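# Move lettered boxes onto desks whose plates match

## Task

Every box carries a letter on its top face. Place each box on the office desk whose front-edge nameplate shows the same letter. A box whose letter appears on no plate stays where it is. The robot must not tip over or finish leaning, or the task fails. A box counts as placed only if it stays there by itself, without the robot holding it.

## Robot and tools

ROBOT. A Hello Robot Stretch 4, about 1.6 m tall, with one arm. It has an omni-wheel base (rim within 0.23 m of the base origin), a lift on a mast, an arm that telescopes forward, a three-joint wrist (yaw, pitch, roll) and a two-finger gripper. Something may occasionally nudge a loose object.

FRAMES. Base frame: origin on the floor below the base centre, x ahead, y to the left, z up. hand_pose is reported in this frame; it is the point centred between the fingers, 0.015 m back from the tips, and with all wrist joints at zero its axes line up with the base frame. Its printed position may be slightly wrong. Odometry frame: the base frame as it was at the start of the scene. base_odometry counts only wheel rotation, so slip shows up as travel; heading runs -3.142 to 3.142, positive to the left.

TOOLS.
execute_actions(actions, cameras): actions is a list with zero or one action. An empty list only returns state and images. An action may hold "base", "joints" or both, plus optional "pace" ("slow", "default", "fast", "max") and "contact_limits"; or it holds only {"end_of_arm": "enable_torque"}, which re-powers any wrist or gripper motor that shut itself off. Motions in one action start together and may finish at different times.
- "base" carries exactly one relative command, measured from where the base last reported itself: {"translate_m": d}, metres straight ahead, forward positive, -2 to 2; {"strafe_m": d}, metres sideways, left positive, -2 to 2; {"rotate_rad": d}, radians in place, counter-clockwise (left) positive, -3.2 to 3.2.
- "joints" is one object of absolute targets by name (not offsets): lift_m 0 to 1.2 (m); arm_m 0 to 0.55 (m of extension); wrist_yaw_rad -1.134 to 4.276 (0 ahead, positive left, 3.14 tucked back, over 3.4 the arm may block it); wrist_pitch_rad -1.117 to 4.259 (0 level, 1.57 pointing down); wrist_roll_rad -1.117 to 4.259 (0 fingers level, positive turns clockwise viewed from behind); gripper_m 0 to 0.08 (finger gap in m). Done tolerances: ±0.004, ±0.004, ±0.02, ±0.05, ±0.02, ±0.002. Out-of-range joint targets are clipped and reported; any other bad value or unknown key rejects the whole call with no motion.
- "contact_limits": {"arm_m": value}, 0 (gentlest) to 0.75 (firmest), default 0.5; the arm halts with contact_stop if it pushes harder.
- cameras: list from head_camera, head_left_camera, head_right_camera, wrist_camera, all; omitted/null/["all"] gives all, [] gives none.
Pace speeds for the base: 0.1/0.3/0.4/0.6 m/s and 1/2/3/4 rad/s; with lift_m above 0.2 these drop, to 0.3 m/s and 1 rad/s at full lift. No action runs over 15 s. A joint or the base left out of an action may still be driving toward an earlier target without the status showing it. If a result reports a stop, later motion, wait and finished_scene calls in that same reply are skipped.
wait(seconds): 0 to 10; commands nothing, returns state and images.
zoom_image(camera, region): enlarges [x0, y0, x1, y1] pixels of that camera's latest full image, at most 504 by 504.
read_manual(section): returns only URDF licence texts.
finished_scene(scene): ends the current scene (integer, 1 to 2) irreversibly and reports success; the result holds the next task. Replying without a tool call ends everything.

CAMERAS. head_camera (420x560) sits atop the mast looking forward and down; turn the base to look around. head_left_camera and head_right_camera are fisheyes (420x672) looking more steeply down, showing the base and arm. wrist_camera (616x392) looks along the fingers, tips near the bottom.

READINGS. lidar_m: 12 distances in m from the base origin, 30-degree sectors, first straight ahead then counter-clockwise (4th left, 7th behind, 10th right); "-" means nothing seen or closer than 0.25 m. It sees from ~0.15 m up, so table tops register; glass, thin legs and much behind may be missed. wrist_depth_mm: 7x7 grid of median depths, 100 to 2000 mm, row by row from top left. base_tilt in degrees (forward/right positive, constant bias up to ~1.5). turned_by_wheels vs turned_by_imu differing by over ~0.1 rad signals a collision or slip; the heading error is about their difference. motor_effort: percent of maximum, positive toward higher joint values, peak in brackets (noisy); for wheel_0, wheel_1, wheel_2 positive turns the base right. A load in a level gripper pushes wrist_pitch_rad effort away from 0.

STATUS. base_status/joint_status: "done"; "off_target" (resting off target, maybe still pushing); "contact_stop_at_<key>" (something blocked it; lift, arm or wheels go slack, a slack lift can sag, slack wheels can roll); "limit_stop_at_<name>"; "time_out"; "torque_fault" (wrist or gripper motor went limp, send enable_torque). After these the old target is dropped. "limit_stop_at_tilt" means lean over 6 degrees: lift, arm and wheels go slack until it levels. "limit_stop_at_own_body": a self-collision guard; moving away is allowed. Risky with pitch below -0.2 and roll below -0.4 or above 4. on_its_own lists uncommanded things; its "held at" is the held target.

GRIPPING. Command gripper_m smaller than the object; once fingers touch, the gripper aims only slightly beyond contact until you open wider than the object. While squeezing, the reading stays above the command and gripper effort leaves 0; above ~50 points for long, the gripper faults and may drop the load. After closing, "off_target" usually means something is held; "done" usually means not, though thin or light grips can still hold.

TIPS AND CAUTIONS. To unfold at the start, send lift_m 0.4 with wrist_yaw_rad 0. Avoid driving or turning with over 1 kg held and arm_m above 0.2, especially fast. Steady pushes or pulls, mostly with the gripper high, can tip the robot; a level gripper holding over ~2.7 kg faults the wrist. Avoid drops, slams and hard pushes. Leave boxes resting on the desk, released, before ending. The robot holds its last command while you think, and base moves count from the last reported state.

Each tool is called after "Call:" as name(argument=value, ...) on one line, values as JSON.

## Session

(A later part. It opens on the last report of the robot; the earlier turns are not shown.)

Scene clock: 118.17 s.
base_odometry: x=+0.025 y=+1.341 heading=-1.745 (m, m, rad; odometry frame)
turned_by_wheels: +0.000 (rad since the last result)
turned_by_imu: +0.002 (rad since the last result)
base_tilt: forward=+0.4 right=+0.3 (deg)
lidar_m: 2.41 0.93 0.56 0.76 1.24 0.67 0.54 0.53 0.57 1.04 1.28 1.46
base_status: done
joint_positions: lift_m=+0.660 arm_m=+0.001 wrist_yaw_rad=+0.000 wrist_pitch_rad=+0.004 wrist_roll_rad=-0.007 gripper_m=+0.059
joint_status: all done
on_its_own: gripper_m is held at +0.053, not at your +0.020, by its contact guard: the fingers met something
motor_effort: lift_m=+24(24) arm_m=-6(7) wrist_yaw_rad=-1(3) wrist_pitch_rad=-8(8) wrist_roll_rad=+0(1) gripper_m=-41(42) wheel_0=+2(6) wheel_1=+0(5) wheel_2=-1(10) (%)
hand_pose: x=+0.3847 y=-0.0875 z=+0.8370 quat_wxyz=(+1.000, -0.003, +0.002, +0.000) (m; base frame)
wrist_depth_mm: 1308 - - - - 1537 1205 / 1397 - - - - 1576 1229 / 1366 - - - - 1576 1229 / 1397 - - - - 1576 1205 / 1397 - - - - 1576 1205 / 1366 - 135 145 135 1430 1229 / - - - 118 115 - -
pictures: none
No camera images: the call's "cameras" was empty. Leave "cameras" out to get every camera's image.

Call:
execute_actions(actions=[{"base":{"translate_m":-0.2},"pace":"fast"}], cameras=[])

Call:
execute_actions(actions=[{"base":{"rotate_rad":1.6}}], cameras=[])

Call:
execute_actions(actions=[{"base":{"translate_m":2.0},"pace":"fast"}], cameras=["head_camera"])

Scene clock: 122.53 s.
base_odometry: x=+0.060 y=+1.538 heading=-1.745 (m, m, rad; odometry frame)
turned_by_wheels: +0.000 (rad since the last result)
turned_by_imu: -0.001 (rad since the last result)
base_tilt: forward=+0.4 right=+0.3 (deg)
lidar_m: 2.57 0.76 0.67 2.63 0.83 0.43 0.36 0.34 0.38 0.66 1.37 1.54
base_status: done
joint_positions: lift_m=+0.660 arm_m=+0.001 wrist_yaw_rad=+0.000 wrist_pitch_rad=+0.004 wrist_roll_rad=-0.007 gripper_m=+0.059
joint_status: not commanded
on_its_own: gripper_m is held at +0.053, not at your +0.020, by its contact guard: the fingers met something
motor_effort: lift_m=+24(24) arm_m=-6(6) wrist_yaw_rad=-1(1) wrist_pitch_rad=-10(9) wrist_roll_rad=+0(0) gripper_m=-42(44) wheel_0=-1(7) wheel_1=+2(6) wheel_2=+0(12) (%)
hand_pose: x=+0.3847 y=-0.0874 z=+0.8370 quat_wxyz=(+1.000, -0.003, +0.002, +0.000) (m; base frame)
wrist_depth_mm: 1205 - - - - 1618 1281 / 1205 - - - - 1618 1308 / 1229 - - - - 1661 1308 / 1229 - - - - 1661 1308 / 1255 - - - - 1661 1281 / 1205 - 134 144 135 1499 1255 / - - - 118 116 - -
pictures: none
No camera images: the call's "cameras" was empty. Leave "cameras" out to get every camera's image.

Scene clock: 124.60 s.
base_odometry: x=+0.060 y=+1.538 heading=-0.145 (m, m, rad; odometry frame)
turned_by_wheels: +1.600 (rad since the last result)
turned_by_imu: +1.562 (rad since the last result)
base_tilt: forward=+0.4 right=+0.3 (deg)
lidar_m: 2.66 0.78 0.42 0.36 0.34 0.38 0.68 1.37 1.59 2.61 0.73 0.70
base_status: done
joint_positions: lift_m=+0.660 arm_m=+0.001 wrist_yaw_rad=+0.000 wrist_pitch_rad=+0.004 wrist_roll_rad=-0.007 gripper_m=+0.059
joint_status: not commanded
on_its_own: gripper_m is held at +0.053, not at your +0.020, by its contact guard: the fingers met something
motor_effort: lift_m=+23(24) arm_m=-6(6) wrist_yaw_rad=-2(3) wrist_pitch_rad=-10(11) wrist_roll_rad=+0(0) gripper_m=-42(41) wheel_0=+1(5) wheel_1=-1(5) wheel_2=+0(8) (%)
hand_pose: x=+0.3847 y=-0.0874 z=+0.8371 quat_wxyz=(+1.000, -0.003, +0.002, +0.000) (m; base frame)
wrist_depth_mm: 1118 - - - - 603 484 / 1205 - - - - 615 477 / 1160 - - - - 609 480 / 1182 - - - - 615 480 / 1205 - - - - 615 480 / 1182 - 135 145 135 559 469 / - - - 118 116 - -
pictures: none
No camera images: the call's "cameras" was empty. Leave "cameras" out to get every camera's image.

Scene clock: 131.00 s.
base_odometry: x=+2.039 y=+1.250 heading=-0.145 (m, m, rad; odometry frame)
turned_by_wheels: +0.000 (rad since the last result)
turned_by_imu: -0.008 (rad since the last result)
base_tilt: forward=+0.4 right=+0.3 (deg)
lidar_m: 0.62 0.73 0.94 0.89 0.89 1.01 1.78 1.11 1.26 2.05 1.41 0.77
base_status: done
joint_positions: lift_m=+0.660 arm_m=+0.001 wrist_yaw_rad=+0.000 wrist_pitch_rad=+0.004 wrist_roll_rad=-0.007 gripper_m=+0.059
joint_status: not commanded
on_its_own: gripper_m is held at +0.053, not at your +0.020, by its contact guard: the fingers met something
motor_effort: lift_m=+23(23) arm_m=-6(6) wrist_yaw_rad=-2(1) wrist_pitch_rad=-9(10) wrist_roll_rad=-1(0) gripper_m=-44(43) wheel_0=-1(5) wheel_1=-1(7) wheel_2=+1(12) (%)
hand_pose: x=+0.3847 y=-0.0874 z=+0.8371 quat_wxyz=(+1.000, -0.003, +0.002, +0.000) (m; base frame)
wrist_depth_mm: 1078 1138 1205 1255 1366 1430 1576 / 1078 1138 1229 1308 1366 1464 1661 / 1078 462 469 741 699 1499 1576 / 1118 1160 1205 1308 1397 1464 1618 / 1098 1182 1205 1308 1397 1499 1661 / 1098 1138 134 144 135 1464 1661 / - - - 118 116 - -
pictures: head_camera
Images, in order (width x height): head_camera 420x560.

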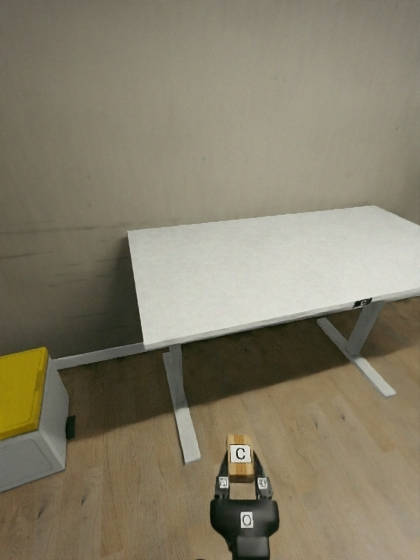

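Call:
execute_actions(actions=[{"joints":{"lift_m":0.85}}], cameras=[])

Call:
execute_actions(actions=[{"joints":{"arm_m":0.45}}], cameras=["wrist_camera"])

Scene clock: 136.03 s.
base_odometry: x=+2.039 y=+1.250 heading=-0.145 (m, m, rad; odometry frame)
turned_by_wheels: +0.000 (rad since the last result)
turned_by_imu: -0.002 (rad since the last result)
base_tilt: forward=+0.4 right=+0.3 (deg)
lidar_m: 0.65 0.77 0.94 0.89 0.88 1.04 1.80 1.10 1.27 2.05 1.44 0.77
base_status: not commanded
joint_positions: lift_m=+0.850 arm_m=+0.001 wrist_yaw_rad=+0.000 wrist_pitch_rad=+0.004 wrist_roll_rad=-0.007 gripper_m=+0.059
joint_status: all done
on_its_own: gripper_m is held at +0.053, not at your +0.020, by its contact guard: the fingers met something
motor_effort: lift_m=+24(27) arm_m=-6(6) wrist_yaw_rad=-1(1) wrist_pitch_rad=-10(7) wrist_roll_rad=-1(1) gripper_m=-42(41) wheel_0=-1(1) wheel_1=-2(1) wheel_2=+1(1) (%)
hand_pose: x=+0.3847 y=-0.0874 z=+1.0270 quat_wxyz=(+1.000, -0.003, +0.002, +0.000) (m; base frame)
wrist_depth_mm: 1078 1138 1182 1281 1366 1499 1576 / 1098 1160 1182 1308 1336 1464 1576 / 1098 1138 1205 1308 1430 1464 1618 / 1078 1160 1255 1308 1366 1464 1576 / 1098 960 683 683 699 683 683 / 1118 418 134 144 135 544 1618 / - - - 118 116 - -
pictures: none
No camera images: the call's "cameras" was empty. Leave "cameras" out to get every camera's image.

Scene clock: 138.43 s.
base_odometry: x=+2.039 y=+1.250 heading=-0.145 (m, m, rad; odometry frame)
turned_by_wheels: +0.000 (rad since the last result)
turned_by_imu: -0.001 (rad since the last result)
base_tilt: forward=+0.4 right=+0.3 (deg)
lidar_m: 0.65 0.73 0.92 0.89 0.88 1.03 1.78 1.09 1.28 2.05 1.40 0.78
base_status: not commanded
joint_positions: lift_m=+0.850 arm_m=+0.449 wrist_yaw_rad=+0.000 wrist_pitch_rad=+0.004 wrist_roll_rad=-0.007 gripper_m=+0.059
joint_status: all done
on_its_own: gripper_m is held at +0.053, not at your +0.020, by its contact guard: the fingers met something
motor_effort: lift_m=+24(24) arm_m=+7(5) wrist_yaw_rad=-2(2) wrist_pitch_rad=-10(9) wrist_roll_rad=+0(0) gripper_m=-41(42) wheel_0=-1(1) wheel_1=-2(2) wheel_2=+1(1) (%)
hand_pose: x=+0.8324 y=-0.0874 z=+1.0270 quat_wxyz=(+1.000, -0.003, +0.002, +0.000) (m; base frame)
wrist_depth_mm: 715 759 798 842 904 991 1060 / 723 759 798 854 904 976 1042 / 723 768 809 854 917 1008 1042 / 732 778 831 854 931 976 1078 / 627 640 654 683 683 683 661 / 347 397 135 145 135 407 399 / - - - 118 116 - -
pictures: wrist_camera
Images, in order (width x height): wrist_camera 616x392.

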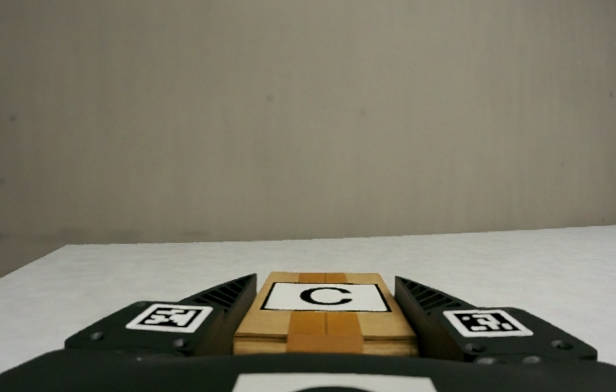

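Call:
execute_actions(actions=[{"joints":{"lift_m":0.825},"pace":"slow"}], cameras=[])

Scene clock: 141.13 s.
base_odometry: x=+2.039 y=+1.250 heading=-0.145 (m, m, rad; odometry frame)
turned_by_wheels: +0.000 (rad since the last result)
turned_by_imu: -0.001 (rad since the last result)
base_tilt: forward=+0.5 right=+0.3 (deg)
lidar_m: 0.64 0.74 0.92 0.88 0.88 1.03 1.80 1.09 1.24 2.05 1.38 0.76
base_status: not commanded
joint_positions: lift_m=+0.825 arm_m=+0.449 wrist_yaw_rad=+0.000 wrist_pitch_rad=+0.004 wrist_roll_rad=-0.007 gripper_m=+0.059
joint_status: all done
on_its_own: gripper_m is held at +0.053, not at your +0.020, by its contact guard: the fingers met something
motor_effort: lift_m=+14(25) arm_m=+7(6) wrist_yaw_rad=-2(2) wrist_pitch_rad=-9(10) wrist_roll_rad=+0(0) gripper_m=-43(41) wheel_0=-1(1) wheel_1=-2(2) wheel_2=+1(1) (%)
hand_pose: x=+0.8324 y=-0.0874 z=+1.0028 quat_wxyz=(+1.000, -0.003, +0.002, +0.000) (m; base frame)
wrist_depth_mm: 715 759 809 842 917 976 1042 / 715 759 809 854 891 976 1042 / 732 768 809 866 917 976 1060 / 723 768 820 866 931 991 1060 / 500 521 535 554 549 544 539 / 282 317 135 145 135 329 322 / - - - 118 115 - -
pictures: none
No camera images: the call's "cameras" was empty. Leave "cameras" out to get every camera's image.

Call:
execute_actions(actions=[{"joints":{"gripper_m":0.08}}], cameras=[])

Call:
execute_actions(actions=[{"joints":{"arm_m":0}}], cameras=["wrist_camera"])

Scene clock: 144.13 s.
base_odometry: x=+2.039 y=+1.250 heading=-0.145 (m, m, rad; odometry frame)
turned_by_wheels: +0.000 (rad since the last result)
turned_by_imu: -0.001 (rad since the last result)
base_tilt: forward=+0.4 right=+0.3 (deg)
lidar_m: 0.64 0.72 0.93 0.89 0.88 1.04 1.81 1.07 1.27 2.04 1.44 0.78
base_status: not commanded
joint_positions: lift_m=+0.825 arm_m=+0.449 wrist_yaw_rad=+0.000 wrist_pitch_rad=+0.003 wrist_roll_rad=-0.007 gripper_m=+0.080
joint_status: all done
motor_effort: lift_m=+14(14) arm_m=+6(6) wrist_yaw_rad=-1(1) wrist_pitch_rad=-6(10) wrist_roll_rad=-1(0) gripper_m=+2(41) wheel_0=-1(1) wheel_1=-1(2) wheel_2=+1(1) (%)
hand_pose: x=+0.8324 y=-0.0874 z=+1.0029 quat_wxyz=(+1.000, -0.003, +0.002, +0.000) (m; base frame)
wrist_depth_mm: 723 759 788 854 904 960 1042 / 723 750 809 866 891 991 1060 / 723 759 809 854 931 976 1042 / 723 768 831 878 931 1025 1042 / 508 521 544 554 559 554 544 / 306 317 141 159 156 132 - / - - 124 125 125 - -
pictures: none
No camera images: the call's "cameras" was empty. Leave "cameras" out to get every camera's image.

Scene clock: 146.53 s.
base_odometry: x=+2.039 y=+1.250 heading=-0.145 (m, m, rad; odometry frame)
turned_by_wheels: +0.000 (rad since the last result)
turned_by_imu: -0.001 (rad since the last result)
base_tilt: forward=+0.4 right=+0.3 (deg)
lidar_m: 0.65 0.74 0.94 0.89 0.88 1.05 1.79 1.10 1.23 2.05 1.47 0.77
base_status: not commanded
joint_positions: lift_m=+0.825 arm_m=+0.001 wrist_yaw_rad=+0.000 wrist_pitch_rad=+0.003 wrist_roll_rad=-0.007 gripper_m=+0.080
joint_status: all done
motor_effort: lift_m=+14(14) arm_m=-7(7) wrist_yaw_rad=-1(2) wrist_pitch_rad=-6(7) wrist_roll_rad=-1(1) gripper_m=+1(1) wheel_0=-1(1) wheel_1=-1(1) wheel_2=+1(1) (%)
hand_pose: x=+0.3847 y=-0.0874 z=+1.0030 quat_wxyz=(+1.000, -0.003, +0.001, +0.000) (m; base frame)
wrist_depth_mm: 1098 1118 1205 1281 1366 1464 1576 / 1098 1118 1205 1308 1366 1537 1576 / 1098 1160 1255 1308 1397 1464 1618 / 1098 1160 1229 1281 1366 1537 1537 / 1118 544 554 564 569 676 842 / 1118 407 145 1308 1366 133 1661 / - - 141 1281 1430 - -
pictures: wrist_camera
Images, in order (width x height): wrist_camera 616x392.

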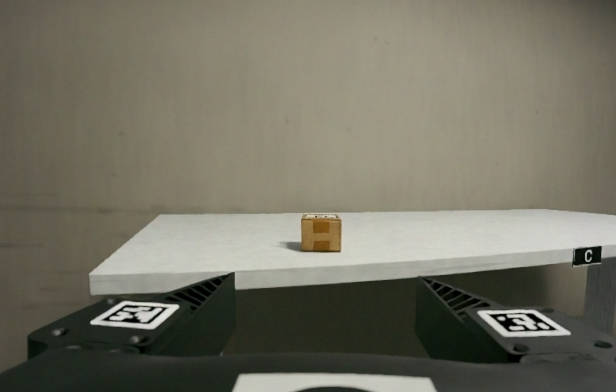

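Placed. Return for K.

Call:
execute_actions(actions=[{"base":{"translate_m":-2.0},"joints":{"lift_m":0.6},"pace":"fast"}], cameras=[])

Call:
execute_actions(actions=[{"base":{"rotate_rad":-1.6}}], cameras=[])

Call:
execute_actions(actions=[{"base":{"translate_m":1.95},"pace":"fast"}], cameras=[])

Scene clock: 155.77 s.
base_odometry: x=+0.060 y=+1.539 heading=-0.145 (m, m, rad; odometry frame)
turned_by_wheels: +0.000 (rad since the last result)
turned_by_imu: +0.001 (rad since the last result)
base_tilt: forward=+0.5 right=+0.3 (deg)
lidar_m: 2.66 0.78 0.44 0.32 0.34 0.39 0.67 1.38 1.57 2.58 0.76 0.69
base_status: done
joint_positions: lift_m=+0.600 arm_m=+0.001 wrist_yaw_rad=+0.000 wrist_pitch_rad=+0.003 wrist_roll_rad=-0.007 gripper_m=+0.080
joint_status: all done
motor_effort: lift_m=+14(14) arm_m=-7(7) wrist_yaw_rad=-2(1) wrist_pitch_rad=-8(7) wrist_roll_rad=-1(1) gripper_m=-1(1) wheel_0=+2(5) wheel_1=+0(6) wheel_2=-2(14) (%)
hand_pose: x=+0.3847 y=-0.0874 z=+0.7780 quat_wxyz=(+1.000, -0.003, +0.001, +0.000) (m; base frame)
wrist_depth_mm: 1138 - - - - 609 488 / 1160 - - - - 615 477 / 1205 - - - - 621 484 / 1182 - - - - 615 480 / 1205 - - - - 621 484 / 1182 1576 145 - - 133 473 / - - 141 1863 1808 - -
pictures: none
No camera images: the call's "cameras" was empty. Leave "cameras" out to get every camera's image.

Scene clock: 157.83 s.
base_odometry: x=+0.060 y=+1.539 heading=-1.745 (m, m, rad; odometry frame)
turned_by_wheels: -1.600 (rad since the last result)
turned_by_imu: -1.564 (rad since the last result)
base_tilt: forward=+0.4 right=+0.3 (deg)
lidar_m: 2.56 0.79 0.70 2.63 0.80 0.42 0.34 0.35 0.38 0.63 1.36 1.56
base_status: done
joint_positions: lift_m=+0.600 arm_m=+0.001 wrist_yaw_rad=+0.000 wrist_pitch_rad=+0.003 wrist_roll_rad=-0.007 gripper_m=+0.080
joint_status: not commanded
motor_effort: lift_m=+15(15) arm_m=-7(7) wrist_yaw_rad=-2(1) wrist_pitch_rad=-9(4) wrist_roll_rad=-1(1) gripper_m=+0(0) wheel_0=+0(5) wheel_1=+0(6) wheel_2=+0(11) (%)
hand_pose: x=+0.3847 y=-0.0874 z=+0.7779 quat_wxyz=(+1.000, -0.003, +0.001, +0.000) (m; base frame)
wrist_depth_mm: 1205 - - - - 1618 1308 / 1229 - - - - 1661 1281 / 1255 - - - - 1618 1281 / 1229 - - - - 1708 1281 / 1229 - - - - 1661 1281 / 1205 1618 145 - - 132 1281 / - - 140 1921 1756 - -
pictures: none
No camera images: the call's "cameras" was empty. Leave "cameras" out to get every camera's image.

Scene clock: 164.07 s.
base_odometry: x=-0.278 y=-0.381 heading=-1.745 (m, m, rad; odometry frame)
turned_by_wheels: +0.000 (rad since the last result)
turned_by_imu: -0.008 (rad since the last result)
base_tilt: forward=+0.4 right=+0.3 (deg)
lidar_m: 0.74 0.72 0.85 0.95 0.94 1.07 2.21 1.72 0.91 0.76 0.77 0.88
base_status: done
joint_positions: lift_m=+0.600 arm_m=+0.001 wrist_yaw_rad=+0.000 wrist_pitch_rad=+0.003 wrist_roll_rad=-0.007 gripper_m=+0.080
joint_status: not commanded
motor_effort: lift_m=+15(15) arm_m=-6(7) wrist_yaw_rad=-2(1) wrist_pitch_rad=-8(7) wrist_roll_rad=+0(1) gripper_m=+0(1) wheel_0=+0(6) wheel_1=+0(4) wheel_2=+0(14) (%)
hand_pose: x=+0.3847 y=-0.0874 z=+0.7779 quat_wxyz=(+1.000, -0.003, +0.001, +0.000) (m; base frame)
wrist_depth_mm: 1118 1205 1281 1366 1205 842 661 / 1160 1229 1308 1397 1229 842 661 / 1138 1229 1336 1397 1255 854 668 / 1160 1205 1308 1366 1255 854 676 / 530 564 580 707 715 778 668 / 1160 842 145 1430 1182 132 661 / - - 140 1366 1160 - -
pictures: none
No camera images: the call's "cameras" was empty. Leave "cameras" out to get every camera's image.

Call:
execute_actions(actions=[{"base":{"strafe_m":0.6}}], cameras=["head_camera","wrist_camera"])

Scene clock: 168.93 s.
base_odometry: x=+0.313 y=-0.485 heading=-1.745 (m, m, rad; odometry frame)
turned_by_wheels: +0.000 (rad since the last result)
turned_by_imu: +0.000 (rad since the last result)
base_tilt: forward=+0.4 right=+0.3 (deg)
lidar_m: 0.53 0.55 0.43 0.37 0.34 0.42 0.68 2.37 1.60 1.35 1.23 0.66
base_status: done
joint_positions: lift_m=+0.600 arm_m=+0.001 wrist_yaw_rad=+0.000 wrist_pitch_rad=+0.003 wrist_roll_rad=-0.007 gripper_m=+0.080
joint_status: not commanded
motor_effort: lift_m=+15(15) arm_m=-6(6) wrist_yaw_rad=-1(1) wrist_pitch_rad=-6(6) wrist_roll_rad=-1(0) gripper_m=+1(2) wheel_0=+0(6) wheel_1=-2(7) wheel_2=+0(1) (%)
hand_pose: x=+0.3847 y=-0.0874 z=+0.7779 quat_wxyz=(+1.000, -0.003, +0.001, +0.000) (m; base frame)
wrist_depth_mm: 991 1060 1118 1182 1255 1397 1255 / 976 1060 1118 1182 1281 1397 1255 / 991 1060 1138 1229 1336 1397 1255 / 1008 1060 1138 1205 1308 1366 1229 / 539 559 469 512 508 585 569 / 327 340 145 399 397 132 931 / - - 141 1205 661 - -
pictures: head_camera, wrist_camera
Images, in order (width x height): head_camera 420x560, wrist_camera 616x392.

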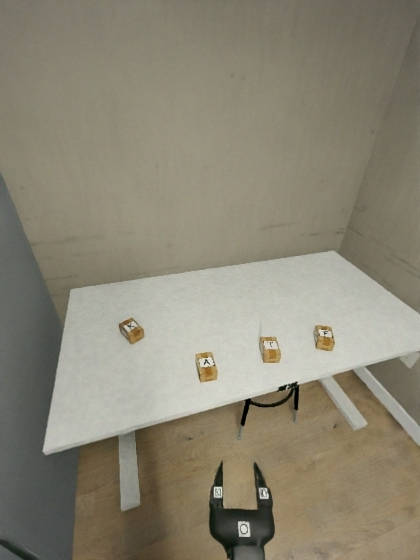

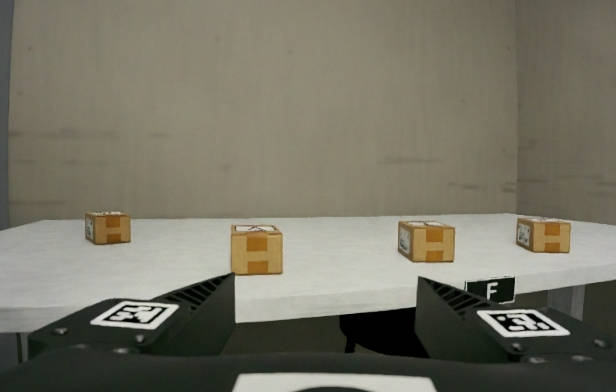

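Call:
execute_actions(actions=[{"base":{"rotate_rad":0.42}}], cameras=["wrist_camera"])

Scene clock: 174.43 s.
base_odometry: x=+0.313 y=-0.485 heading=-1.325 (m, m, rad; odometry frame)
turned_by_wheels: +0.420 (rad since the last result)
turned_by_imu: +0.409 (rad since the last result)
base_tilt: forward=+0.4 right=+0.3 (deg)
lidar_m: 0.53 0.47 0.37 0.36 0.38 0.60 2.38 1.70 1.37 1.33 0.71 0.54
base_status: done
joint_positions: lift_m=+0.600 arm_m=+0.001 wrist_yaw_rad=+0.000 wrist_pitch_rad=+0.003 wrist_roll_rad=-0.007 gripper_m=+0.080
joint_status: not commanded
motor_effort: lift_m=+15(15) arm_m=-6(6) wrist_yaw_rad=-1(2) wrist_pitch_rad=-4(5) wrist_roll_rad=-1(1) gripper_m=-1(2) wheel_0=+0(5) wheel_1=+1(6) wheel_2=-1(6) (%)
hand_pose: x=+0.3847 y=-0.0874 z=+0.7779 quat_wxyz=(+1.000, -0.003, +0.001, +0.000) (m; base frame)
wrist_depth_mm: 512 691 1118 1118 1078 1025 1025 / 512 707 1118 1098 1060 1042 1008 / 517 707 1118 1098 1098 1042 1008 / 525 715 1138 1118 1078 1042 1008 / 521 603 585 597 597 445 539 / 357 345 145 329 309 133 - / - - 141 1118 310 - -
pictures: wrist_camera
Images, in order (width x height): wrist_camera 616x392.

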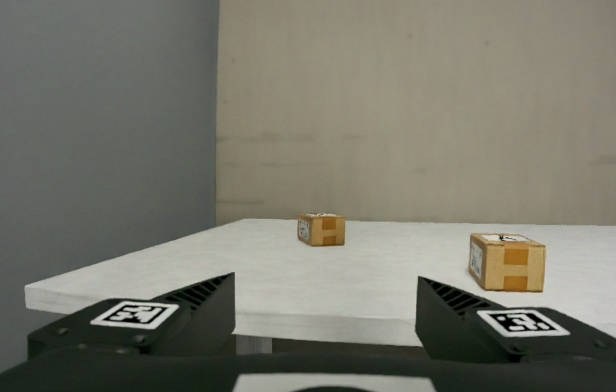

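Call:
execute_actions(actions=[{"joints":{"arm_m":0.45}}], cameras=["wrist_camera","head_camera"])

Scene clock: 180.10 s.
base_odometry: x=+0.313 y=-0.485 heading=-1.325 (m, m, rad; odometry frame)
turned_by_wheels: +0.000 (rad since the last result)
turned_by_imu: -0.002 (rad since the last result)
base_tilt: forward=+0.4 right=+0.3 (deg)
lidar_m: 0.58 0.50 0.34 0.36 0.39 0.59 2.40 1.73 1.37 1.36 0.70 0.56
base_status: not commanded
joint_positions: lift_m=+0.600 arm_m=+0.449 wrist_yaw_rad=+0.000 wrist_pitch_rad=+0.003 wrist_roll_rad=-0.007 gripper_m=+0.080
joint_status: all done
motor_effort: lift_m=+15(15) arm_m=+6(8) wrist_yaw_rad=-2(1) wrist_pitch_rad=-6(7) wrist_roll_rad=-1(0) gripper_m=+0(1) wheel_0=+0(0) wheel_1=+1(1) wheel_2=-1(1) (%)
hand_pose: x=+0.8324 y=-0.0874 z=+0.7779 quat_wxyz=(+1.000, -0.003, +0.001, +0.000) (m; base frame)
wrist_depth_mm: 452 621 691 661 647 621 609 / 459 627 691 668 654 634 609 / 462 634 691 676 647 634 615 / 466 640 699 676 647 634 615 / 466 574 569 580 585 585 564 / 324 332 145 196 202 132 - / - - 140 197 204 - -
pictures: head_camera, wrist_camera
Images, in order (width x height): head_camera 420x560, wrist_camera 616x392.

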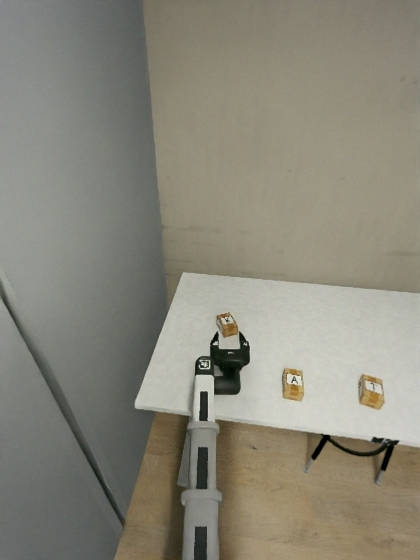

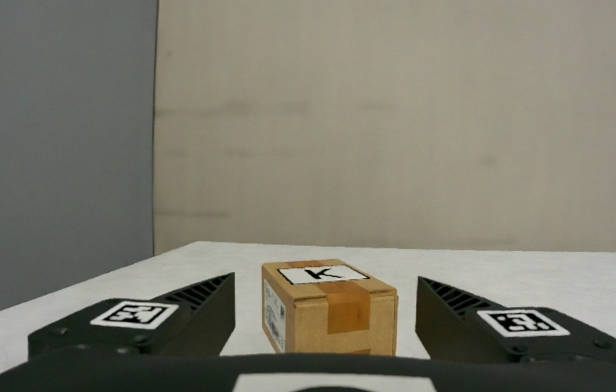

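Closer than estimated and it looks like it fits. Advance a little and grip.

Call:
execute_actions(actions=[{"joints":{"arm_m":0.52,"lift_m":0.59}}], cameras=[])

Call:
execute_actions(actions=[{"joints":{"gripper_m":0.02}}], cameras=["wrist_camera"])

Scene clock: 183.40 s.
base_odometry: x=+0.313 y=-0.485 heading=-1.325 (m, m, rad; odometry frame)
turned_by_wheels: +0.000 (rad since the last result)
turned_by_imu: -0.001 (rad since the last result)
base_tilt: forward=+0.5 right=+0.3 (deg)
lidar_m: 0.53 0.47 0.37 0.34 0.38 0.61 2.38 1.73 1.37 1.35 0.71 0.56
base_status: not commanded
joint_positions: lift_m=+0.590 arm_m=+0.519 wrist_yaw_rad=+0.000 wrist_pitch_rad=+0.003 wrist_roll_rad=-0.007 gripper_m=+0.080
joint_status: all done
motor_effort: lift_m=+14(18) arm_m=+7(10) wrist_yaw_rad=-1(0) wrist_pitch_rad=-6(7) wrist_roll_rad=+0(0) gripper_m=+0(0) wheel_0=-1(0) wheel_1=+1(1) wheel_2=-1(1) (%)
hand_pose: x=+0.9024 y=-0.0874 z=+0.7680 quat_wxyz=(+1.000, -0.003, +0.001, +0.000) (m; base frame)
wrist_depth_mm: 445 609 621 591 574 564 539 / 452 615 615 603 574 564 554 / 455 621 621 603 585 574 554 / 459 621 627 609 591 569 554 / 459 559 517 530 535 564 559 / 291 303 145 146 155 132 - / - - 140 139 152 - -
pictures: none
No camera images: the call's "cameras" was empty. Leave "cameras" out to get every camera's image.

Scene clock: 184.60 s.
base_odometry: x=+0.313 y=-0.485 heading=-1.325 (m, m, rad; odometry frame)
turned_by_wheels: +0.000 (rad since the last result)
turned_by_imu: +0.000 (rad since the last result)
base_tilt: forward=+0.5 right=+0.3 (deg)
lidar_m: 0.54 0.48 0.38 0.35 0.40 0.59 2.39 1.70 1.36 1.34 0.72 0.55
base_status: not commanded
joint_positions: lift_m=+0.590 arm_m=+0.519 wrist_yaw_rad=+0.000 wrist_pitch_rad=+0.003 wrist_roll_rad=-0.007 gripper_m=+0.020
joint_status: all done
motor_effort: lift_m=+14(13) arm_m=+7(7) wrist_yaw_rad=-1(1) wrist_pitch_rad=-6(8) wrist_roll_rad=+0(1) gripper_m=-2(4) wheel_0=-1(1) wheel_1=+1(1) wheel_2=-1(1) (%)
hand_pose: x=+0.9024 y=-0.0874 z=+0.7680 quat_wxyz=(+1.000, -0.003, +0.001, +0.000) (m; base frame)
wrist_depth_mm: 445 609 621 597 580 559 549 / 452 615 621 597 585 564 539 / 455 615 627 609 580 569 554 / 455 621 627 603 585 569 559 / 459 559 521 530 530 564 554 / 268 282 202 158 133 301 282 / - - - - - - -
pictures: wrist_camera
Images, in order (width x height): wrist_camera 616x392.

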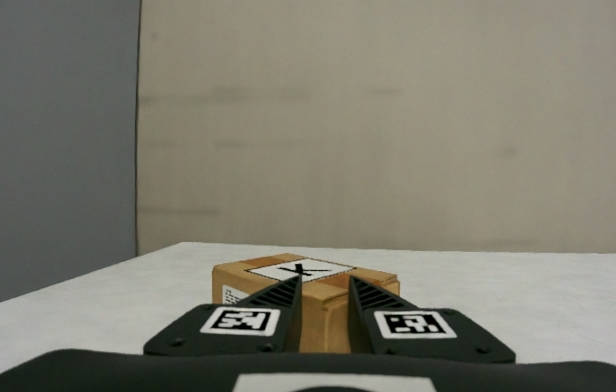

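Call:
execute_actions(actions=[{"joints":{"arm_m":0.3,"gripper_m":0.08,"lift_m":0.62}}], cameras=["wrist_camera","head_camera"])

Scene clock: 187.93 s.
base_odometry: x=+0.313 y=-0.485 heading=-1.325 (m, m, rad; odometry frame)
turned_by_wheels: +0.000 (rad since the last result)
turned_by_imu: -0.001 (rad since the last result)
base_tilt: forward=+0.4 right=+0.3 (deg)
lidar_m: 0.54 0.48 0.36 0.34 0.39 0.60 2.37 1.72 1.37 1.34 0.70 0.54
base_status: not commanded
joint_positions: lift_m=+0.620 arm_m=+0.301 wrist_yaw_rad=+0.000 wrist_pitch_rad=+0.003 wrist_roll_rad=-0.007 gripper_m=+0.080
joint_status: all done
motor_effort: lift_m=+24(29) arm_m=-7(2) wrist_yaw_rad=-1(2) wrist_pitch_rad=-6(6) wrist_roll_rad=+0(1) gripper_m=+1(3) wheel_0=+0(0) wheel_1=+1(1) wheel_2=-1(1) (%)
hand_pose: x=+0.6847 y=-0.0874 z=+0.7972 quat_wxyz=(+1.000, -0.003, +0.001, +0.000) (m; base frame)
wrist_depth_mm: 473 640 842 809 788 759 732 / 473 647 842 809 788 759 741 / 480 661 842 820 798 768 759 / 488 661 854 831 798 768 750 / 484 627 668 421 691 683 668 / 439 394 145 379 349 133 407 / - - 140 298 278 - -
pictures: head_camera, wrist_camera
Images, in order (width x height): head_camera 420x560, wrist_camera 616x392.

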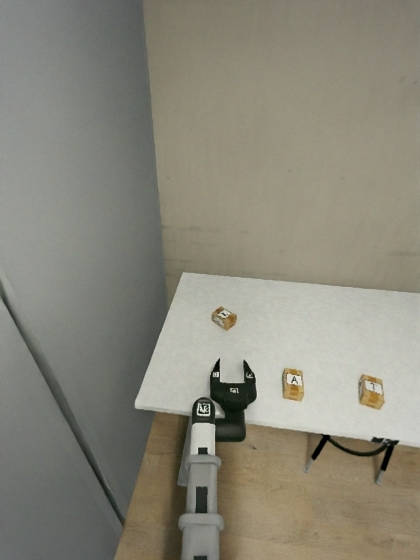

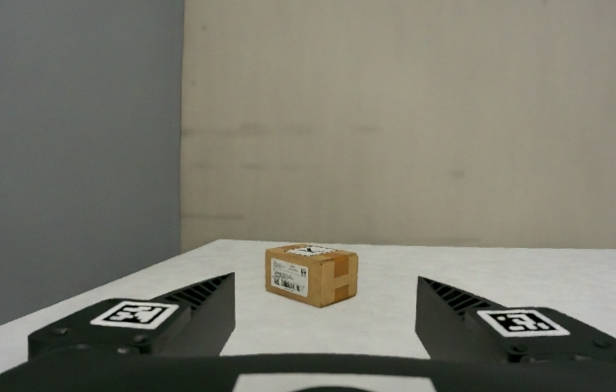

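Call:
execute_actions(actions=[{"base":{"strafe_m":-0.18},"joints":{"lift_m":0.7,"wrist_yaw_rad":0.9}}], cameras=[])

Call:
execute_actions(actions=[{"base":{"translate_m":0.15},"joints":{"arm_m":0.48}}], cameras=["wrist_camera","head_camera"])

Scene clock: 201.20 s.
base_odometry: x=+0.138 y=-0.529 heading=-1.325 (m, m, rad; odometry frame)
turned_by_wheels: +0.000 (rad since the last result)
turned_by_imu: -0.002 (rad since the last result)
base_tilt: forward=+0.4 right=+0.3 (deg)
lidar_m: 0.52 0.58 0.54 0.53 0.60 0.91 2.39 1.49 1.19 1.16 0.68 0.51
base_status: done
joint_positions: lift_m=+0.700 arm_m=+0.301 wrist_yaw_rad=+0.900 wrist_pitch_rad=+0.003 wrist_roll_rad=-0.007 gripper_m=+0.080
joint_status: all done
motor_effort: lift_m=+24(27) arm_m=-6(7) wrist_yaw_rad=-1(6) wrist_pitch_rad=-7(7) wrist_roll_rad=+0(0) gripper_m=+0(0) wheel_0=+0(9) wheel_1=+2(7) wheel_2=-1(2) (%)
hand_pose: x=+0.6727 y=+0.1122 z=+0.8772 quat_wxyz=(+0.901, -0.004, +0.000, +0.435) (m; base frame)
wrist_depth_mm: 402 442 500 574 654 750 676 / 404 449 504 574 661 768 683 / 407 449 504 580 668 768 691 / 407 455 508 580 668 778 691 / 410 455 508 585 676 768 699 / 413 433 145 585 640 132 647 / - - 141 559 449 - -
pictures: none
No camera images: the call's "cameras" was empty. Leave "cameras" out to get every camera's image.

Scene clock: 203.03 s.
base_odometry: x=+0.175 y=-0.675 heading=-1.325 (m, m, rad; odometry frame)
turned_by_wheels: +0.000 (rad since the last result)
turned_by_imu: -0.001 (rad since the last result)
base_tilt: forward=+0.4 right=+0.3 (deg)
lidar_m: 0.37 0.41 0.54 0.52 0.56 0.86 2.54 1.53 1.20 1.08 0.47 0.38
base_status: done
joint_positions: lift_m=+0.700 arm_m=+0.479 wrist_yaw_rad=+0.900 wrist_pitch_rad=+0.003 wrist_roll_rad=-0.007 gripper_m=+0.080
joint_status: all done
motor_effort: lift_m=+24(24) arm_m=+6(5) wrist_yaw_rad=-1(0) wrist_pitch_rad=-5(8) wrist_roll_rad=-1(1) gripper_m=+0(0) wheel_0=-1(4) wheel_1=+1(6) wheel_2=+2(7) (%)
hand_pose: x=+0.8504 y=+0.1122 z=+0.8772 quat_wxyz=(+0.900, -0.004, +0.000, +0.435) (m; base frame)
wrist_depth_mm: 373 413 466 530 585 469 397 / 377 413 469 535 585 473 404 / 379 418 473 535 591 473 399 / 382 421 473 539 597 477 402 / 384 421 477 544 597 477 399 / 382 404 145 544 591 133 394 / - - 140 535 452 - -
pictures: head_camera, wrist_camera
Images, in order (width x height): head_camera 420x560, wrist_camera 616x392.

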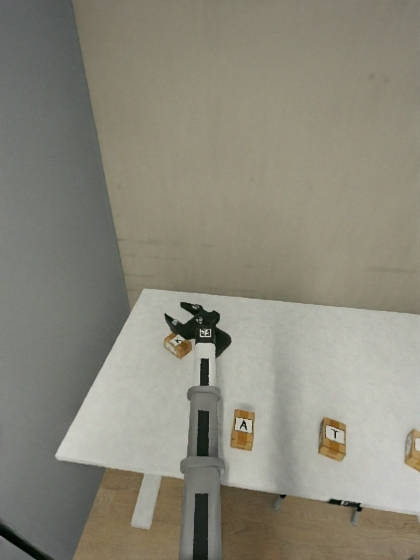

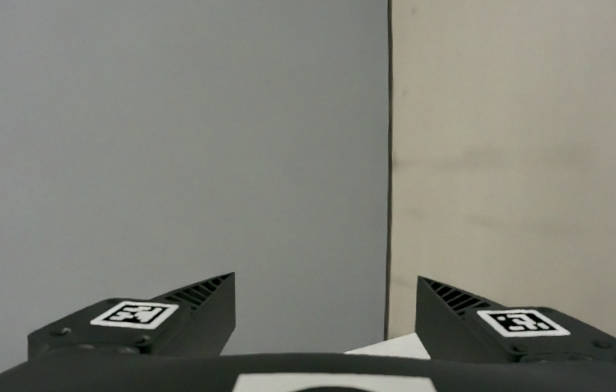

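Call:
execute_actions(actions=[{"joints":{"arm_m":0.36,"wrist_pitch_rad":0.7}}], cameras=["wrist_camera","head_camera"])

Scene clock: 208.03 s.
base_odometry: x=+0.175 y=-0.675 heading=-1.325 (m, m, rad; odometry frame)
turned_by_wheels: +0.000 (rad since the last result)
turned_by_imu: -0.002 (rad since the last result)
base_tilt: forward=+0.4 right=+0.3 (deg)
lidar_m: 0.36 0.42 0.52 0.53 0.58 0.87 2.56 1.54 1.22 1.07 0.49 0.37
base_status: not commanded
joint_positions: lift_m=+0.700 arm_m=+0.361 wrist_yaw_rad=+0.900 wrist_pitch_rad=+0.700 wrist_roll_rad=-0.007 gripper_m=+0.080
joint_status: all done
motor_effort: lift_m=+23(24) arm_m=-7(10) wrist_yaw_rad=-1(1) wrist_pitch_rad=+1(3) wrist_roll_rad=+0(0) gripper_m=+1(1) wheel_0=-1(1) wheel_1=+1(1) wheel_2=+2(2) (%)
hand_pose: x=+0.7018 y=+0.0731 z=+0.7409 quat_wxyz=(+0.845, -0.152, +0.307, +0.410) (m; base frame)
wrist_depth_mm: 362 397 452 504 466 459 445 / 387 415 353 345 345 345 347 / 289 285 281 277 186 202 276 / 236 235 234 232 169 221 228 / 202 201 201 199 187 195 197 / 179 179 145 174 168 132 - / - - 141 162 157 - -
pictures: head_camera, wrist_camera
Images, in order (width x height): head_camera 420x560, wrist_camera 616x392.

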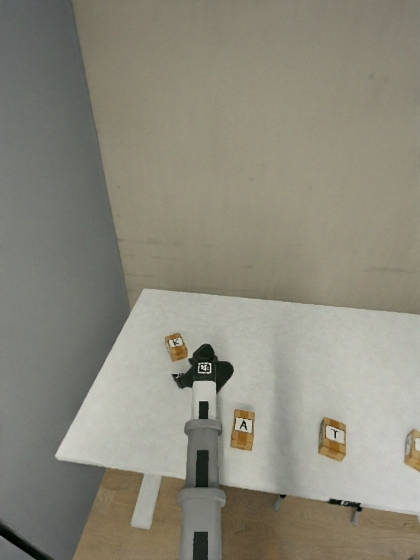

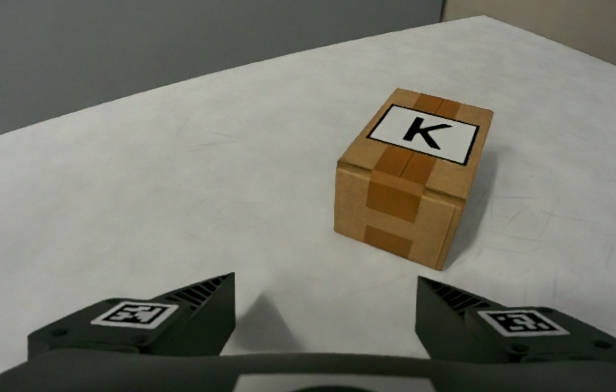

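Call:
execute_actions(actions=[{"base":{"strafe_m":0.053},"joints":{"arm_m":0.42,"wrist_pitch_rad":0,"wrist_yaw_rad":0.72}}], cameras=[])

Call:
execute_actions(actions=[{"joints":{"lift_m":0.595},"pace":"slow"}], cameras=["wrist_camera","head_camera"])

Scene clock: 216.80 s.
base_odometry: x=+0.226 y=-0.662 heading=-1.325 (m, m, rad; odometry frame)
turned_by_wheels: +0.000 (rad since the last result)
turned_by_imu: -0.001 (rad since the last result)
base_tilt: forward=+0.4 right=+0.3 (deg)
lidar_m: 0.37 0.42 0.49 0.47 0.50 0.78 2.55 1.58 1.28 1.07 0.50 0.39
base_status: done
joint_positions: lift_m=+0.700 arm_m=+0.419 wrist_yaw_rad=+0.720 wrist_pitch_rad=+0.003 wrist_roll_rad=-0.007 gripper_m=+0.080
joint_status: all done
motor_effort: lift_m=+23(23) arm_m=+6(10) wrist_yaw_rad=-2(5) wrist_pitch_rad=-8(11) wrist_roll_rad=+0(0) gripper_m=+1(0) wheel_0=+2(7) wheel_1=-2(7) wheel_2=+1(3) (%)
hand_pose: x=+0.8073 y=+0.0746 z=+0.8771 quat_wxyz=(+0.936, -0.004, +0.000, +0.352) (m; base frame)
wrist_depth_mm: 351 397 477 569 591 488 427 / 351 404 473 564 603 492 430 / 355 407 480 574 603 496 424 / 359 410 480 580 609 496 430 / 359 413 480 585 609 496 430 / 362 387 145 585 591 132 424 / - - 141 554 449 - -
pictures: none
No camera images: the call's "cameras" was empty. Leave "cameras" out to get every camera's image.

Scene clock: 218.53 s.
base_odometry: x=+0.226 y=-0.662 heading=-1.325 (m, m, rad; odometry frame)
turned_by_wheels: +0.000 (rad since the last result)
turned_by_imu: -0.001 (rad since the last result)
base_tilt: forward=+0.4 right=+0.3 (deg)
lidar_m: 0.38 0.41 0.49 0.46 0.50 0.82 2.54 1.61 1.25 1.11 0.49 0.38
base_status: not commanded
joint_positions: lift_m=+0.596 arm_m=+0.419 wrist_yaw_rad=+0.720 wrist_pitch_rad=-0.013 wrist_roll_rad=-0.009 gripper_m=+0.080
joint_status: all done
on_its_own: wrist_pitch_rad is at rest, and its effort (+39) is outside its rest range (-23 to +23)
motor_effort: lift_m=+7(19) arm_m=+6(6) wrist_yaw_rad=-1(0) wrist_pitch_rad=+39(39) wrist_roll_rad=+7(7) gripper_m=+0(0) wheel_0=+2(2) wheel_1=-2(2) wheel_2=+1(1) (%)
hand_pose: x=+0.8073 y=+0.0744 z=+0.7769 quat_wxyz=(+0.936, -0.002, -0.008, +0.352) (m; base frame)
wrist_depth_mm: 353 399 473 574 609 492 433 / 353 404 480 580 609 496 433 / 359 407 480 580 603 496 433 / 359 413 480 574 609 500 430 / 359 410 480 585 591 500 430 / 359 384 145 357 325 132 415 / - - 140 150 140 - -
pictures: head_camera, wrist_camera
Images, in order (width x height): head_camera 420x560, wrist_camera 616x392.

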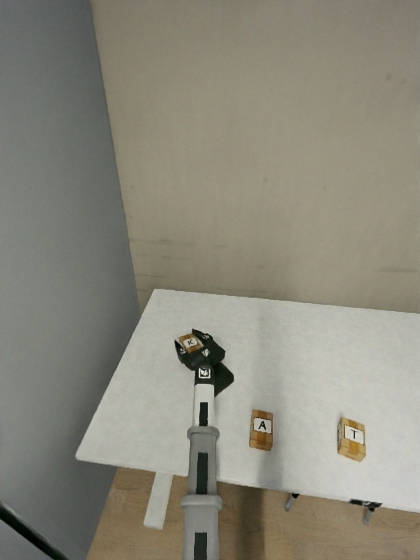

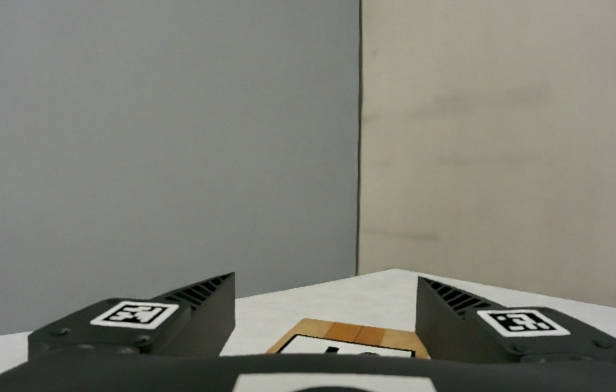

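Call:
execute_actions(actions=[{"joints":{"lift_m":0.68}}], cameras=[])

Call:
execute_actions(actions=[{"base":{"strafe_m":-0.035},"joints":{"arm_m":0.38}}], cameras=[])

Call:
execute_actions(actions=[{"joints":{"lift_m":0.595},"pace":"slow"}], cameras=["wrist_camera"])

Scene clock: 224.23 s.
base_odometry: x=+0.226 y=-0.662 heading=-1.325 (m, m, rad; odometry frame)
turned_by_wheels: +0.000 (rad since the last result)
turned_by_imu: -0.002 (rad since the last result)
base_tilt: forward=+0.4 right=+0.3 (deg)
lidar_m: 0.37 0.43 0.49 0.47 0.53 0.81 2.53 1.58 1.26 1.07 0.50 0.38
base_status: not commanded
joint_positions: lift_m=+0.680 arm_m=+0.419 wrist_yaw_rad=+0.720 wrist_pitch_rad=+0.002 wrist_roll_rad=-0.008 gripper_m=+0.080
joint_status: all done
motor_effort: lift_m=+23(25) arm_m=+6(7) wrist_yaw_rad=+0(0) wrist_pitch_rad=-5(40) wrist_roll_rad=+1(7) gripper_m=+0(0) wheel_0=+2(2) wheel_1=-1(2) wheel_2=+1(1) (%)
hand_pose: x=+0.8073 y=+0.0744 z=+0.8573 quat_wxyz=(+0.936, -0.004, +0.000, +0.352) (m; base frame)
wrist_depth_mm: 351 399 473 564 597 484 427 / 353 407 477 564 597 496 433 / 357 410 477 574 603 496 430 / 357 410 480 574 609 500 427 / 362 413 484 585 615 500 430 / 362 387 145 585 512 132 424 / - - 140 439 407 - -
pictures: none
No camera images: the call's "cameras" was empty. Leave "cameras" out to get every camera's image.

Scene clock: 225.20 s.
base_odometry: x=+0.192 y=-0.670 heading=-1.325 (m, m, rad; odometry frame)
turned_by_wheels: +0.000 (rad since the last result)
turned_by_imu: +0.000 (rad since the last result)
base_tilt: forward=+0.4 right=+0.3 (deg)
lidar_m: 0.37 0.41 0.50 0.50 0.52 0.83 2.54 1.53 1.21 1.05 0.46 0.38
base_status: done
joint_positions: lift_m=+0.680 arm_m=+0.381 wrist_yaw_rad=+0.720 wrist_pitch_rad=+0.003 wrist_roll_rad=-0.008 gripper_m=+0.080
joint_status: all done
motor_effort: lift_m=+24(23) arm_m=-7(7) wrist_yaw_rad=+0(1) wrist_pitch_rad=-5(6) wrist_roll_rad=+1(1) gripper_m=+0(0) wheel_0=-1(9) wheel_1=+2(7) wheel_2=+0(0) (%)
hand_pose: x=+0.7696 y=+0.0745 z=+0.8573 quat_wxyz=(+0.936, -0.004, +0.000, +0.352) (m; base frame)
wrist_depth_mm: 384 436 517 615 640 521 452 / 387 439 521 621 634 525 452 / 387 445 530 627 647 525 455 / 389 445 525 627 647 535 459 / 392 449 530 627 654 530 459 / 389 418 145 603 508 132 452 / - - 140 436 410 - -
pictures: none
No camera images: the call's "cameras" was empty. Leave "cameras" out to get every camera's image.

Scene clock: 226.80 s.
base_odometry: x=+0.192 y=-0.670 heading=-1.325 (m, m, rad; odometry frame)
turned_by_wheels: +0.000 (rad since the last result)
turned_by_imu: -0.001 (rad since the last result)
base_tilt: forward=+0.4 right=+0.3 (deg)
lidar_m: 0.37 0.43 0.51 0.49 0.56 0.85 2.54 1.52 1.21 1.05 0.46 0.36
base_status: not commanded
joint_positions: lift_m=+0.595 arm_m=+0.381 wrist_yaw_rad=+0.720 wrist_pitch_rad=+0.003 wrist_roll_rad=-0.008 gripper_m=+0.080
joint_status: all done
motor_effort: lift_m=+13(26) arm_m=-6(6) wrist_yaw_rad=-1(1) wrist_pitch_rad=-3(8) wrist_roll_rad=+1(1) gripper_m=+1(1) wheel_0=-1(1) wheel_1=+2(2) wheel_2=+1(1) (%)
hand_pose: x=+0.7696 y=+0.0745 z=+0.7731 quat_wxyz=(+0.936, -0.004, +0.000, +0.352) (m; base frame)
wrist_depth_mm: 382 436 508 621 640 521 452 / 384 439 517 615 647 525 452 / 392 445 521 627 647 525 459 / 392 445 525 627 640 530 462 / 394 449 512 603 564 504 452 / 319 320 145 160 160 132 - / - - 141 141 135 - -
pictures: wrist_camera
Images, in order (width x height): wrist_camera 616x392.

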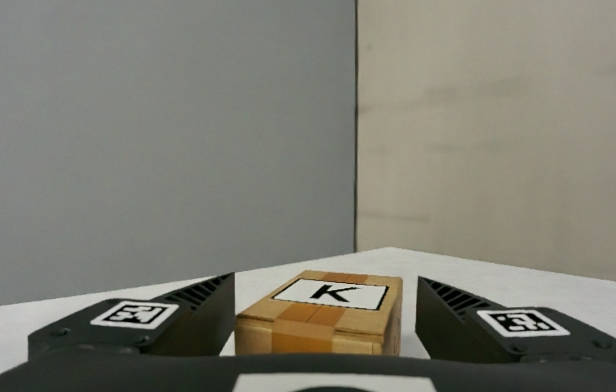

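Well placed between the fingers.

Call:
execute_actions(actions=[{"joints":{"gripper_m":0.02}}], cameras=[])

Scene clock: 229.03 s.
base_odometry: x=+0.192 y=-0.670 heading=-1.325 (m, m, rad; odometry frame)
turned_by_wheels: +0.000 (rad since the last result)
turned_by_imu: -0.001 (rad since the last result)
base_tilt: forward=+0.4 right=+0.3 (deg)
lidar_m: 0.38 0.39 0.50 0.50 0.57 0.84 2.55 1.56 1.22 1.06 0.49 0.38
base_status: not commanded
joint_positions: lift_m=+0.595 arm_m=+0.381 wrist_yaw_rad=+0.720 wrist_pitch_rad=+0.003 wrist_roll_rad=-0.007 gripper_m=+0.063
joint_status: gripper_m off_target (ended at +0.063, target +0.020)
on_its_own: gripper_m is held at +0.057, not at your +0.020, by its contact guard: the fingers met something
motor_effort: lift_m=+13(14) arm_m=-7(6) wrist_yaw_rad=-1(1) wrist_pitch_rad=-5(6) wrist_roll_rad=+1(1) gripper_m=-42(43) wheel_0=-1(1) wheel_1=+2(2) wheel_2=+1(1) (%)
hand_pose: x=+0.7696 y=+0.0745 z=+0.7731 quat_wxyz=(+0.936, -0.004, +0.000, +0.352) (m; base frame)
wrist_depth_mm: 384 436 512 621 634 517 455 / 387 436 517 615 640 525 452 / 389 445 525 627 654 525 455 / 392 445 517 634 647 530 455 / 392 445 517 597 559 504 452 / 289 325 145 160 147 330 324 / - - - 143 135 - -
pictures: none
No camera images: the call's "cameras" was empty. Leave "cameras" out to get every camera's image.

Call:
execute_actions(actions=[{"joints":{"lift_m":0.68}}], cameras=[])

Call:
execute_actions(actions=[{"base":{"rotate_rad":-0.42},"joints":{"arm_m":0,"wrist_yaw_rad":0}}], cameras=[])

Call:
execute_actions(actions=[{"base":{"translate_m":-0.5},"pace":"fast"}], cameras=[])

Call:
execute_actions(actions=[{"base":{"strafe_m":-0.35},"pace":"fast"}], cameras=[])

Scene clock: 234.53 s.
base_odometry: x=+0.192 y=-0.670 heading=-1.325 (m, m, rad; odometry frame)
turned_by_wheels: +0.000 (rad since the last result)
turned_by_imu: -0.002 (rad since the last result)
base_tilt: forward=+0.4 right=+0.4 (deg)
lidar_m: 0.36 0.42 0.52 0.51 0.57 0.84 2.54 1.54 1.22 1.06 0.49 0.35
base_status: not commanded
joint_positions: lift_m=+0.680 arm_m=+0.381 wrist_yaw_rad=+0.720 wrist_pitch_rad=+0.004 wrist_roll_rad=-0.007 gripper_m=+0.063
joint_status: all done
on_its_own: gripper_m is held at +0.057, not at your +0.020, by its contact guard: the fingers met something
motor_effort: lift_m=+24(33) arm_m=-6(7) wrist_yaw_rad=-1(1) wrist_pitch_rad=-9(10) wrist_roll_rad=+1(1) gripper_m=-43(42) wheel_0=-1(1) wheel_1=+2(2) wheel_2=+0(1) (%)
hand_pose: x=+0.7696 y=+0.0745 z=+0.8570 quat_wxyz=(+0.936, -0.004, +0.000, +0.352) (m; base frame)
wrist_depth_mm: 384 436 517 621 634 517 455 / 384 436 517 621 640 525 455 / 392 442 517 621 654 535 459 / 389 449 525 627 654 530 455 / 392 445 525 615 647 535 462 / 392 427 145 160 146 488 452 / - - - 142 135 - -
pictures: none
No camera images: the call's "cameras" was empty. Leave "cameras" out to get every camera's image.

Scene clock: 236.77 s.
base_odometry: x=+0.192 y=-0.670 heading=-1.745 (m, m, rad; odometry frame)
turned_by_wheels: -0.420 (rad since the last result)
turned_by_imu: -0.412 (rad since the last result)
base_tilt: forward=+0.4 right=+0.3 (deg)
lidar_m: 0.37 0.37 0.45 0.50 0.51 0.59 0.97 2.55 1.44 1.20 0.81 0.47
base_status: done
joint_positions: lift_m=+0.680 arm_m=+0.001 wrist_yaw_rad=+0.000 wrist_pitch_rad=+0.004 wrist_roll_rad=-0.007 gripper_m=+0.063
joint_status: all done
on_its_own: gripper_m is held at +0.057, not at your +0.020, by its contact guard: the fingers met something
motor_effort: lift_m=+24(24) arm_m=-7(7) wrist_yaw_rad=+0(9) wrist_pitch_rad=-7(10) wrist_roll_rad=+1(1) gripper_m=-42(43) wheel_0=+1(7) wheel_1=-1(5) wheel_2=-1(5) (%)
hand_pose: x=+0.3847 y=-0.0874 z=+0.8569 quat_wxyz=(+1.000, -0.004, +0.002, +0.000) (m; base frame)
wrist_depth_mm: 842 891 946 1008 1098 1182 1098 / 866 891 960 1025 1098 1205 1098 / 854 917 946 1025 1098 1182 1138 / 866 904 976 1025 1098 1229 1118 / 866 891 976 1008 991 1008 1042 / 517 585 145 160 146 603 436 / - - - 143 135 - -
pictures: none
No camera images: the call's "cameras" was empty. Leave "cameras" out to get every camera's image.

Scene clock: 239.43 s.
base_odometry: x=+0.279 y=-0.178 heading=-1.745 (m, m, rad; odometry frame)
turned_by_wheels: +0.000 (rad since the last result)
turned_by_imu: +0.001 (rad since the last result)
base_tilt: forward=+0.4 right=+0.3 (deg)
lidar_m: 0.45 0.81 0.44 0.36 0.36 0.41 0.70 2.06 1.60 1.36 1.33 1.02
base_status: done
joint_positions: lift_m=+0.680 arm_m=+0.001 wrist_yaw_rad=+0.000 wrist_pitch_rad=+0.004 wrist_roll_rad=-0.007 gripper_m=+0.063
joint_status: not commanded
on_its_own: gripper_m is held at +0.057, not at your +0.020, by its contact guard: the fingers met something
motor_effort: lift_m=+24(24) arm_m=-6(7) wrist_yaw_rad=+0(0) wrist_pitch_rad=-12(9) wrist_roll_rad=+0(1) gripper_m=-43(42) wheel_0=+0(6) wheel_1=+0(5) wheel_2=+1(14) (%)
hand_pose: x=+0.3847 y=-0.0874 z=+0.8569 quat_wxyz=(+1.000, -0.004, +0.002, +0.000) (m; base frame)
wrist_depth_mm: 1229 1308 1397 1499 1576 1618 1255 / 1281 1308 1366 1499 1618 1661 1281 / 1281 1336 1430 1499 1576 1618 1281 / 1281 1336 1430 1576 1661 1618 1255 / 931 946 991 991 891 1008 1182 / 627 627 145 160 146 1229 1255 / - - - 143 135 - -
pictures: none
No camera images: the call's "cameras" was empty. Leave "cameras" out to get every camera's image.

Scene clock: 241.57 s.
base_odometry: x=-0.066 y=-0.117 heading=-1.744 (m, m, rad; odometry frame)
turned_by_wheels: +0.000 (rad since the last result)
turned_by_imu: -0.002 (rad since the last result)
base_tilt: forward=+0.4 right=+0.3 (deg)
lidar_m: 0.45 0.95 0.83 0.69 0.68 0.80 1.95 1.92 1.23 1.02 1.00 1.16
base_status: done
joint_positions: lift_m=+0.680 arm_m=+0.001 wrist_yaw_rad=+0.000 wrist_pitch_rad=+0.004 wrist_roll_rad=-0.007 gripper_m=+0.063
joint_status: not commanded
on_its_own: gripper_m is held at +0.057, not at your +0.020, by its contact guard: the fingers met something
motor_effort: lift_m=+24(24) arm_m=-6(6) wrist_yaw_rad=+0(0) wrist_pitch_rad=-10(9) wrist_roll_rad=+1(1) gripper_m=-44(42) wheel_0=+0(11) wheel_1=+1(10) wheel_2=+1(1) (%)
hand_pose: x=+0.3847 y=-0.0875 z=+0.8570 quat_wxyz=(+1.000, -0.004, +0.002, +0.000) (m; base frame)
wrist_depth_mm: 1336 1430 1499 1618 1661 1160 917 / 1336 1464 1499 1618 1708 1160 917 / 1336 1397 1537 1661 1661 1182 931 / 1366 1430 1499 1576 1618 1160 946 / 798 931 854 891 1008 1078 946 / 1366 723 146 160 146 1042 917 / - - - 142 135 - -
pictures: none
No camera images: the call's "cameras" was empty. Leave "cameras" out to get every camera's image.

Call:
execute_actions(actions=[{"base":{"translate_m":-1.0},"pace":"fast"}], cameras=[])

Scene clock: 248.43 s.
base_odometry: x=+0.107 y=+0.868 heading=-1.744 (m, m, rad; odometry frame)
turned_by_wheels: +0.000 (rad since the last result)
turned_by_imu: +0.000 (rad since the last result)
base_tilt: forward=+0.4 right=+0.3 (deg)
lidar_m: 0.47 0.88 0.46 0.37 0.35 1.24 1.03 0.98 1.12 1.33 1.32 1.49
base_status: done
joint_positions: lift_m=+0.680 arm_m=+0.001 wrist_yaw_rad=+0.000 wrist_pitch_rad=+0.004 wrist_roll_rad=-0.007 gripper_m=+0.063
joint_status: not commanded
on_its_own: gripper_m is held at +0.057, not at your +0.020, by its contact guard: the fingers met something
motor_effort: lift_m=+24(24) arm_m=-6(7) wrist_yaw_rad=+0(1) wrist_pitch_rad=-9(11) wrist_roll_rad=+1(0) gripper_m=-42(41) wheel_0=-1(6) wheel_1=+1(7) wheel_2=+0(12) (%)
hand_pose: x=+0.3847 y=-0.0874 z=+0.8570 quat_wxyz=(+1.000, -0.004, +0.002, +0.000) (m; base frame)
wrist_depth_mm: 1336 - - - - 1576 1255 / 1308 - - - - 1618 1229 / 1336 - - - - 1576 1255 / 1366 - - - - 1576 1229 / 1336 - - - - 1576 1255 / 1336 - 145 160 146 1397 1205 / - - - 143 135 - -
pictures: none
No camera images: the call's "cameras" was empty. Leave "cameras" out to get every camera's image.

Call:
execute_actions(actions=[{"base":{"strafe_m":-0.25},"pace":"fast"}], cameras=[])

Call:
execute_actions(actions=[{"base":{"translate_m":-0.6},"pace":"fast"}], cameras=[])

Scene clock: 255.67 s.
base_odometry: x=-0.139 y=+0.911 heading=-1.744 (m, m, rad; odometry frame)
turned_by_wheels: +0.000 (rad since the last result)
turned_by_imu: -0.003 (rad since the last result)
base_tilt: forward=+0.4 right=+0.3 (deg)
lidar_m: 0.46 1.39 0.76 0.62 0.64 1.14 0.93 0.88 1.05 1.07 1.07 1.21
base_status: done
joint_positions: lift_m=+0.680 arm_m=+0.001 wrist_yaw_rad=+0.000 wrist_pitch_rad=+0.004 wrist_roll_rad=-0.007 gripper_m=+0.063
joint_status: not commanded
on_its_own: gripper_m is held at +0.057, not at your +0.020, by its contact guard: the fingers met something
motor_effort: lift_m=+23(23) arm_m=-6(6) wrist_yaw_rad=-1(1) wrist_pitch_rad=-11(11) wrist_roll_rad=+1(1) gripper_m=-41(42) wheel_0=+0(9) wheel_1=+1(10) wheel_2=+0(2) (%)
hand_pose: x=+0.3847 y=-0.0874 z=+0.8570 quat_wxyz=(+1.000, -0.004, +0.002, +0.000) (m; base frame)
wrist_depth_mm: 1921 - - - 1808 1229 991 / 1921 - - - 1863 1255 991 / 1921 - - - 1863 1308 1008 / 1756 - - - 1921 1308 1008 / 1921 - - - 1863 1281 991 / 1863 - 145 160 146 1118 1008 / - - - 142 135 - -
pictures: none
No camera images: the call's "cameras" was empty. Leave "cameras" out to get every camera's image.

Scene clock: 258.50 s.
base_odometry: x=-0.036 y=+1.502 heading=-1.744 (m, m, rad; odometry frame)
turned_by_wheels: +0.000 (rad since the last result)
turned_by_imu: +0.001 (rad since the last result)
base_tilt: forward=+0.4 right=+0.3 (deg)
lidar_m: 0.46 0.96 0.72 1.04 0.86 0.45 0.36 0.35 0.37 0.68 1.27 1.44
base_status: done
joint_positions: lift_m=+0.680 arm_m=+0.001 wrist_yaw_rad=+0.000 wrist_pitch_rad=+0.004 wrist_roll_rad=-0.007 gripper_m=+0.063
joint_status: not commanded
on_its_own: gripper_m is held at +0.057, not at your +0.020, by its contact guard: the fingers met something
motor_effort: lift_m=+23(24) arm_m=-6(6) wrist_yaw_rad=-1(1) wrist_pitch_rad=-12(11) wrist_roll_rad=+1(1) gripper_m=-42(44) wheel_0=+1(7) wheel_1=+1(6) wheel_2=+0(10) (%)
hand_pose: x=+0.3847 y=-0.0874 z=+0.8570 quat_wxyz=(+1.000, -0.004, +0.002, +0.000) (m; base frame)
wrist_depth_mm: 1430 - - - - 1499 1160 / 1464 - - - - 1499 1182 / 1499 - - - - 1499 1205 / 1464 - - - - 1499 1182 / 1464 - - - - 1499 1205 / 1464 - 145 161 146 1336 1182 / - - - 143 135 - -
pictures: none
No camera images: the call's "cameras" was empty. Leave "cameras" out to get every camera's image.


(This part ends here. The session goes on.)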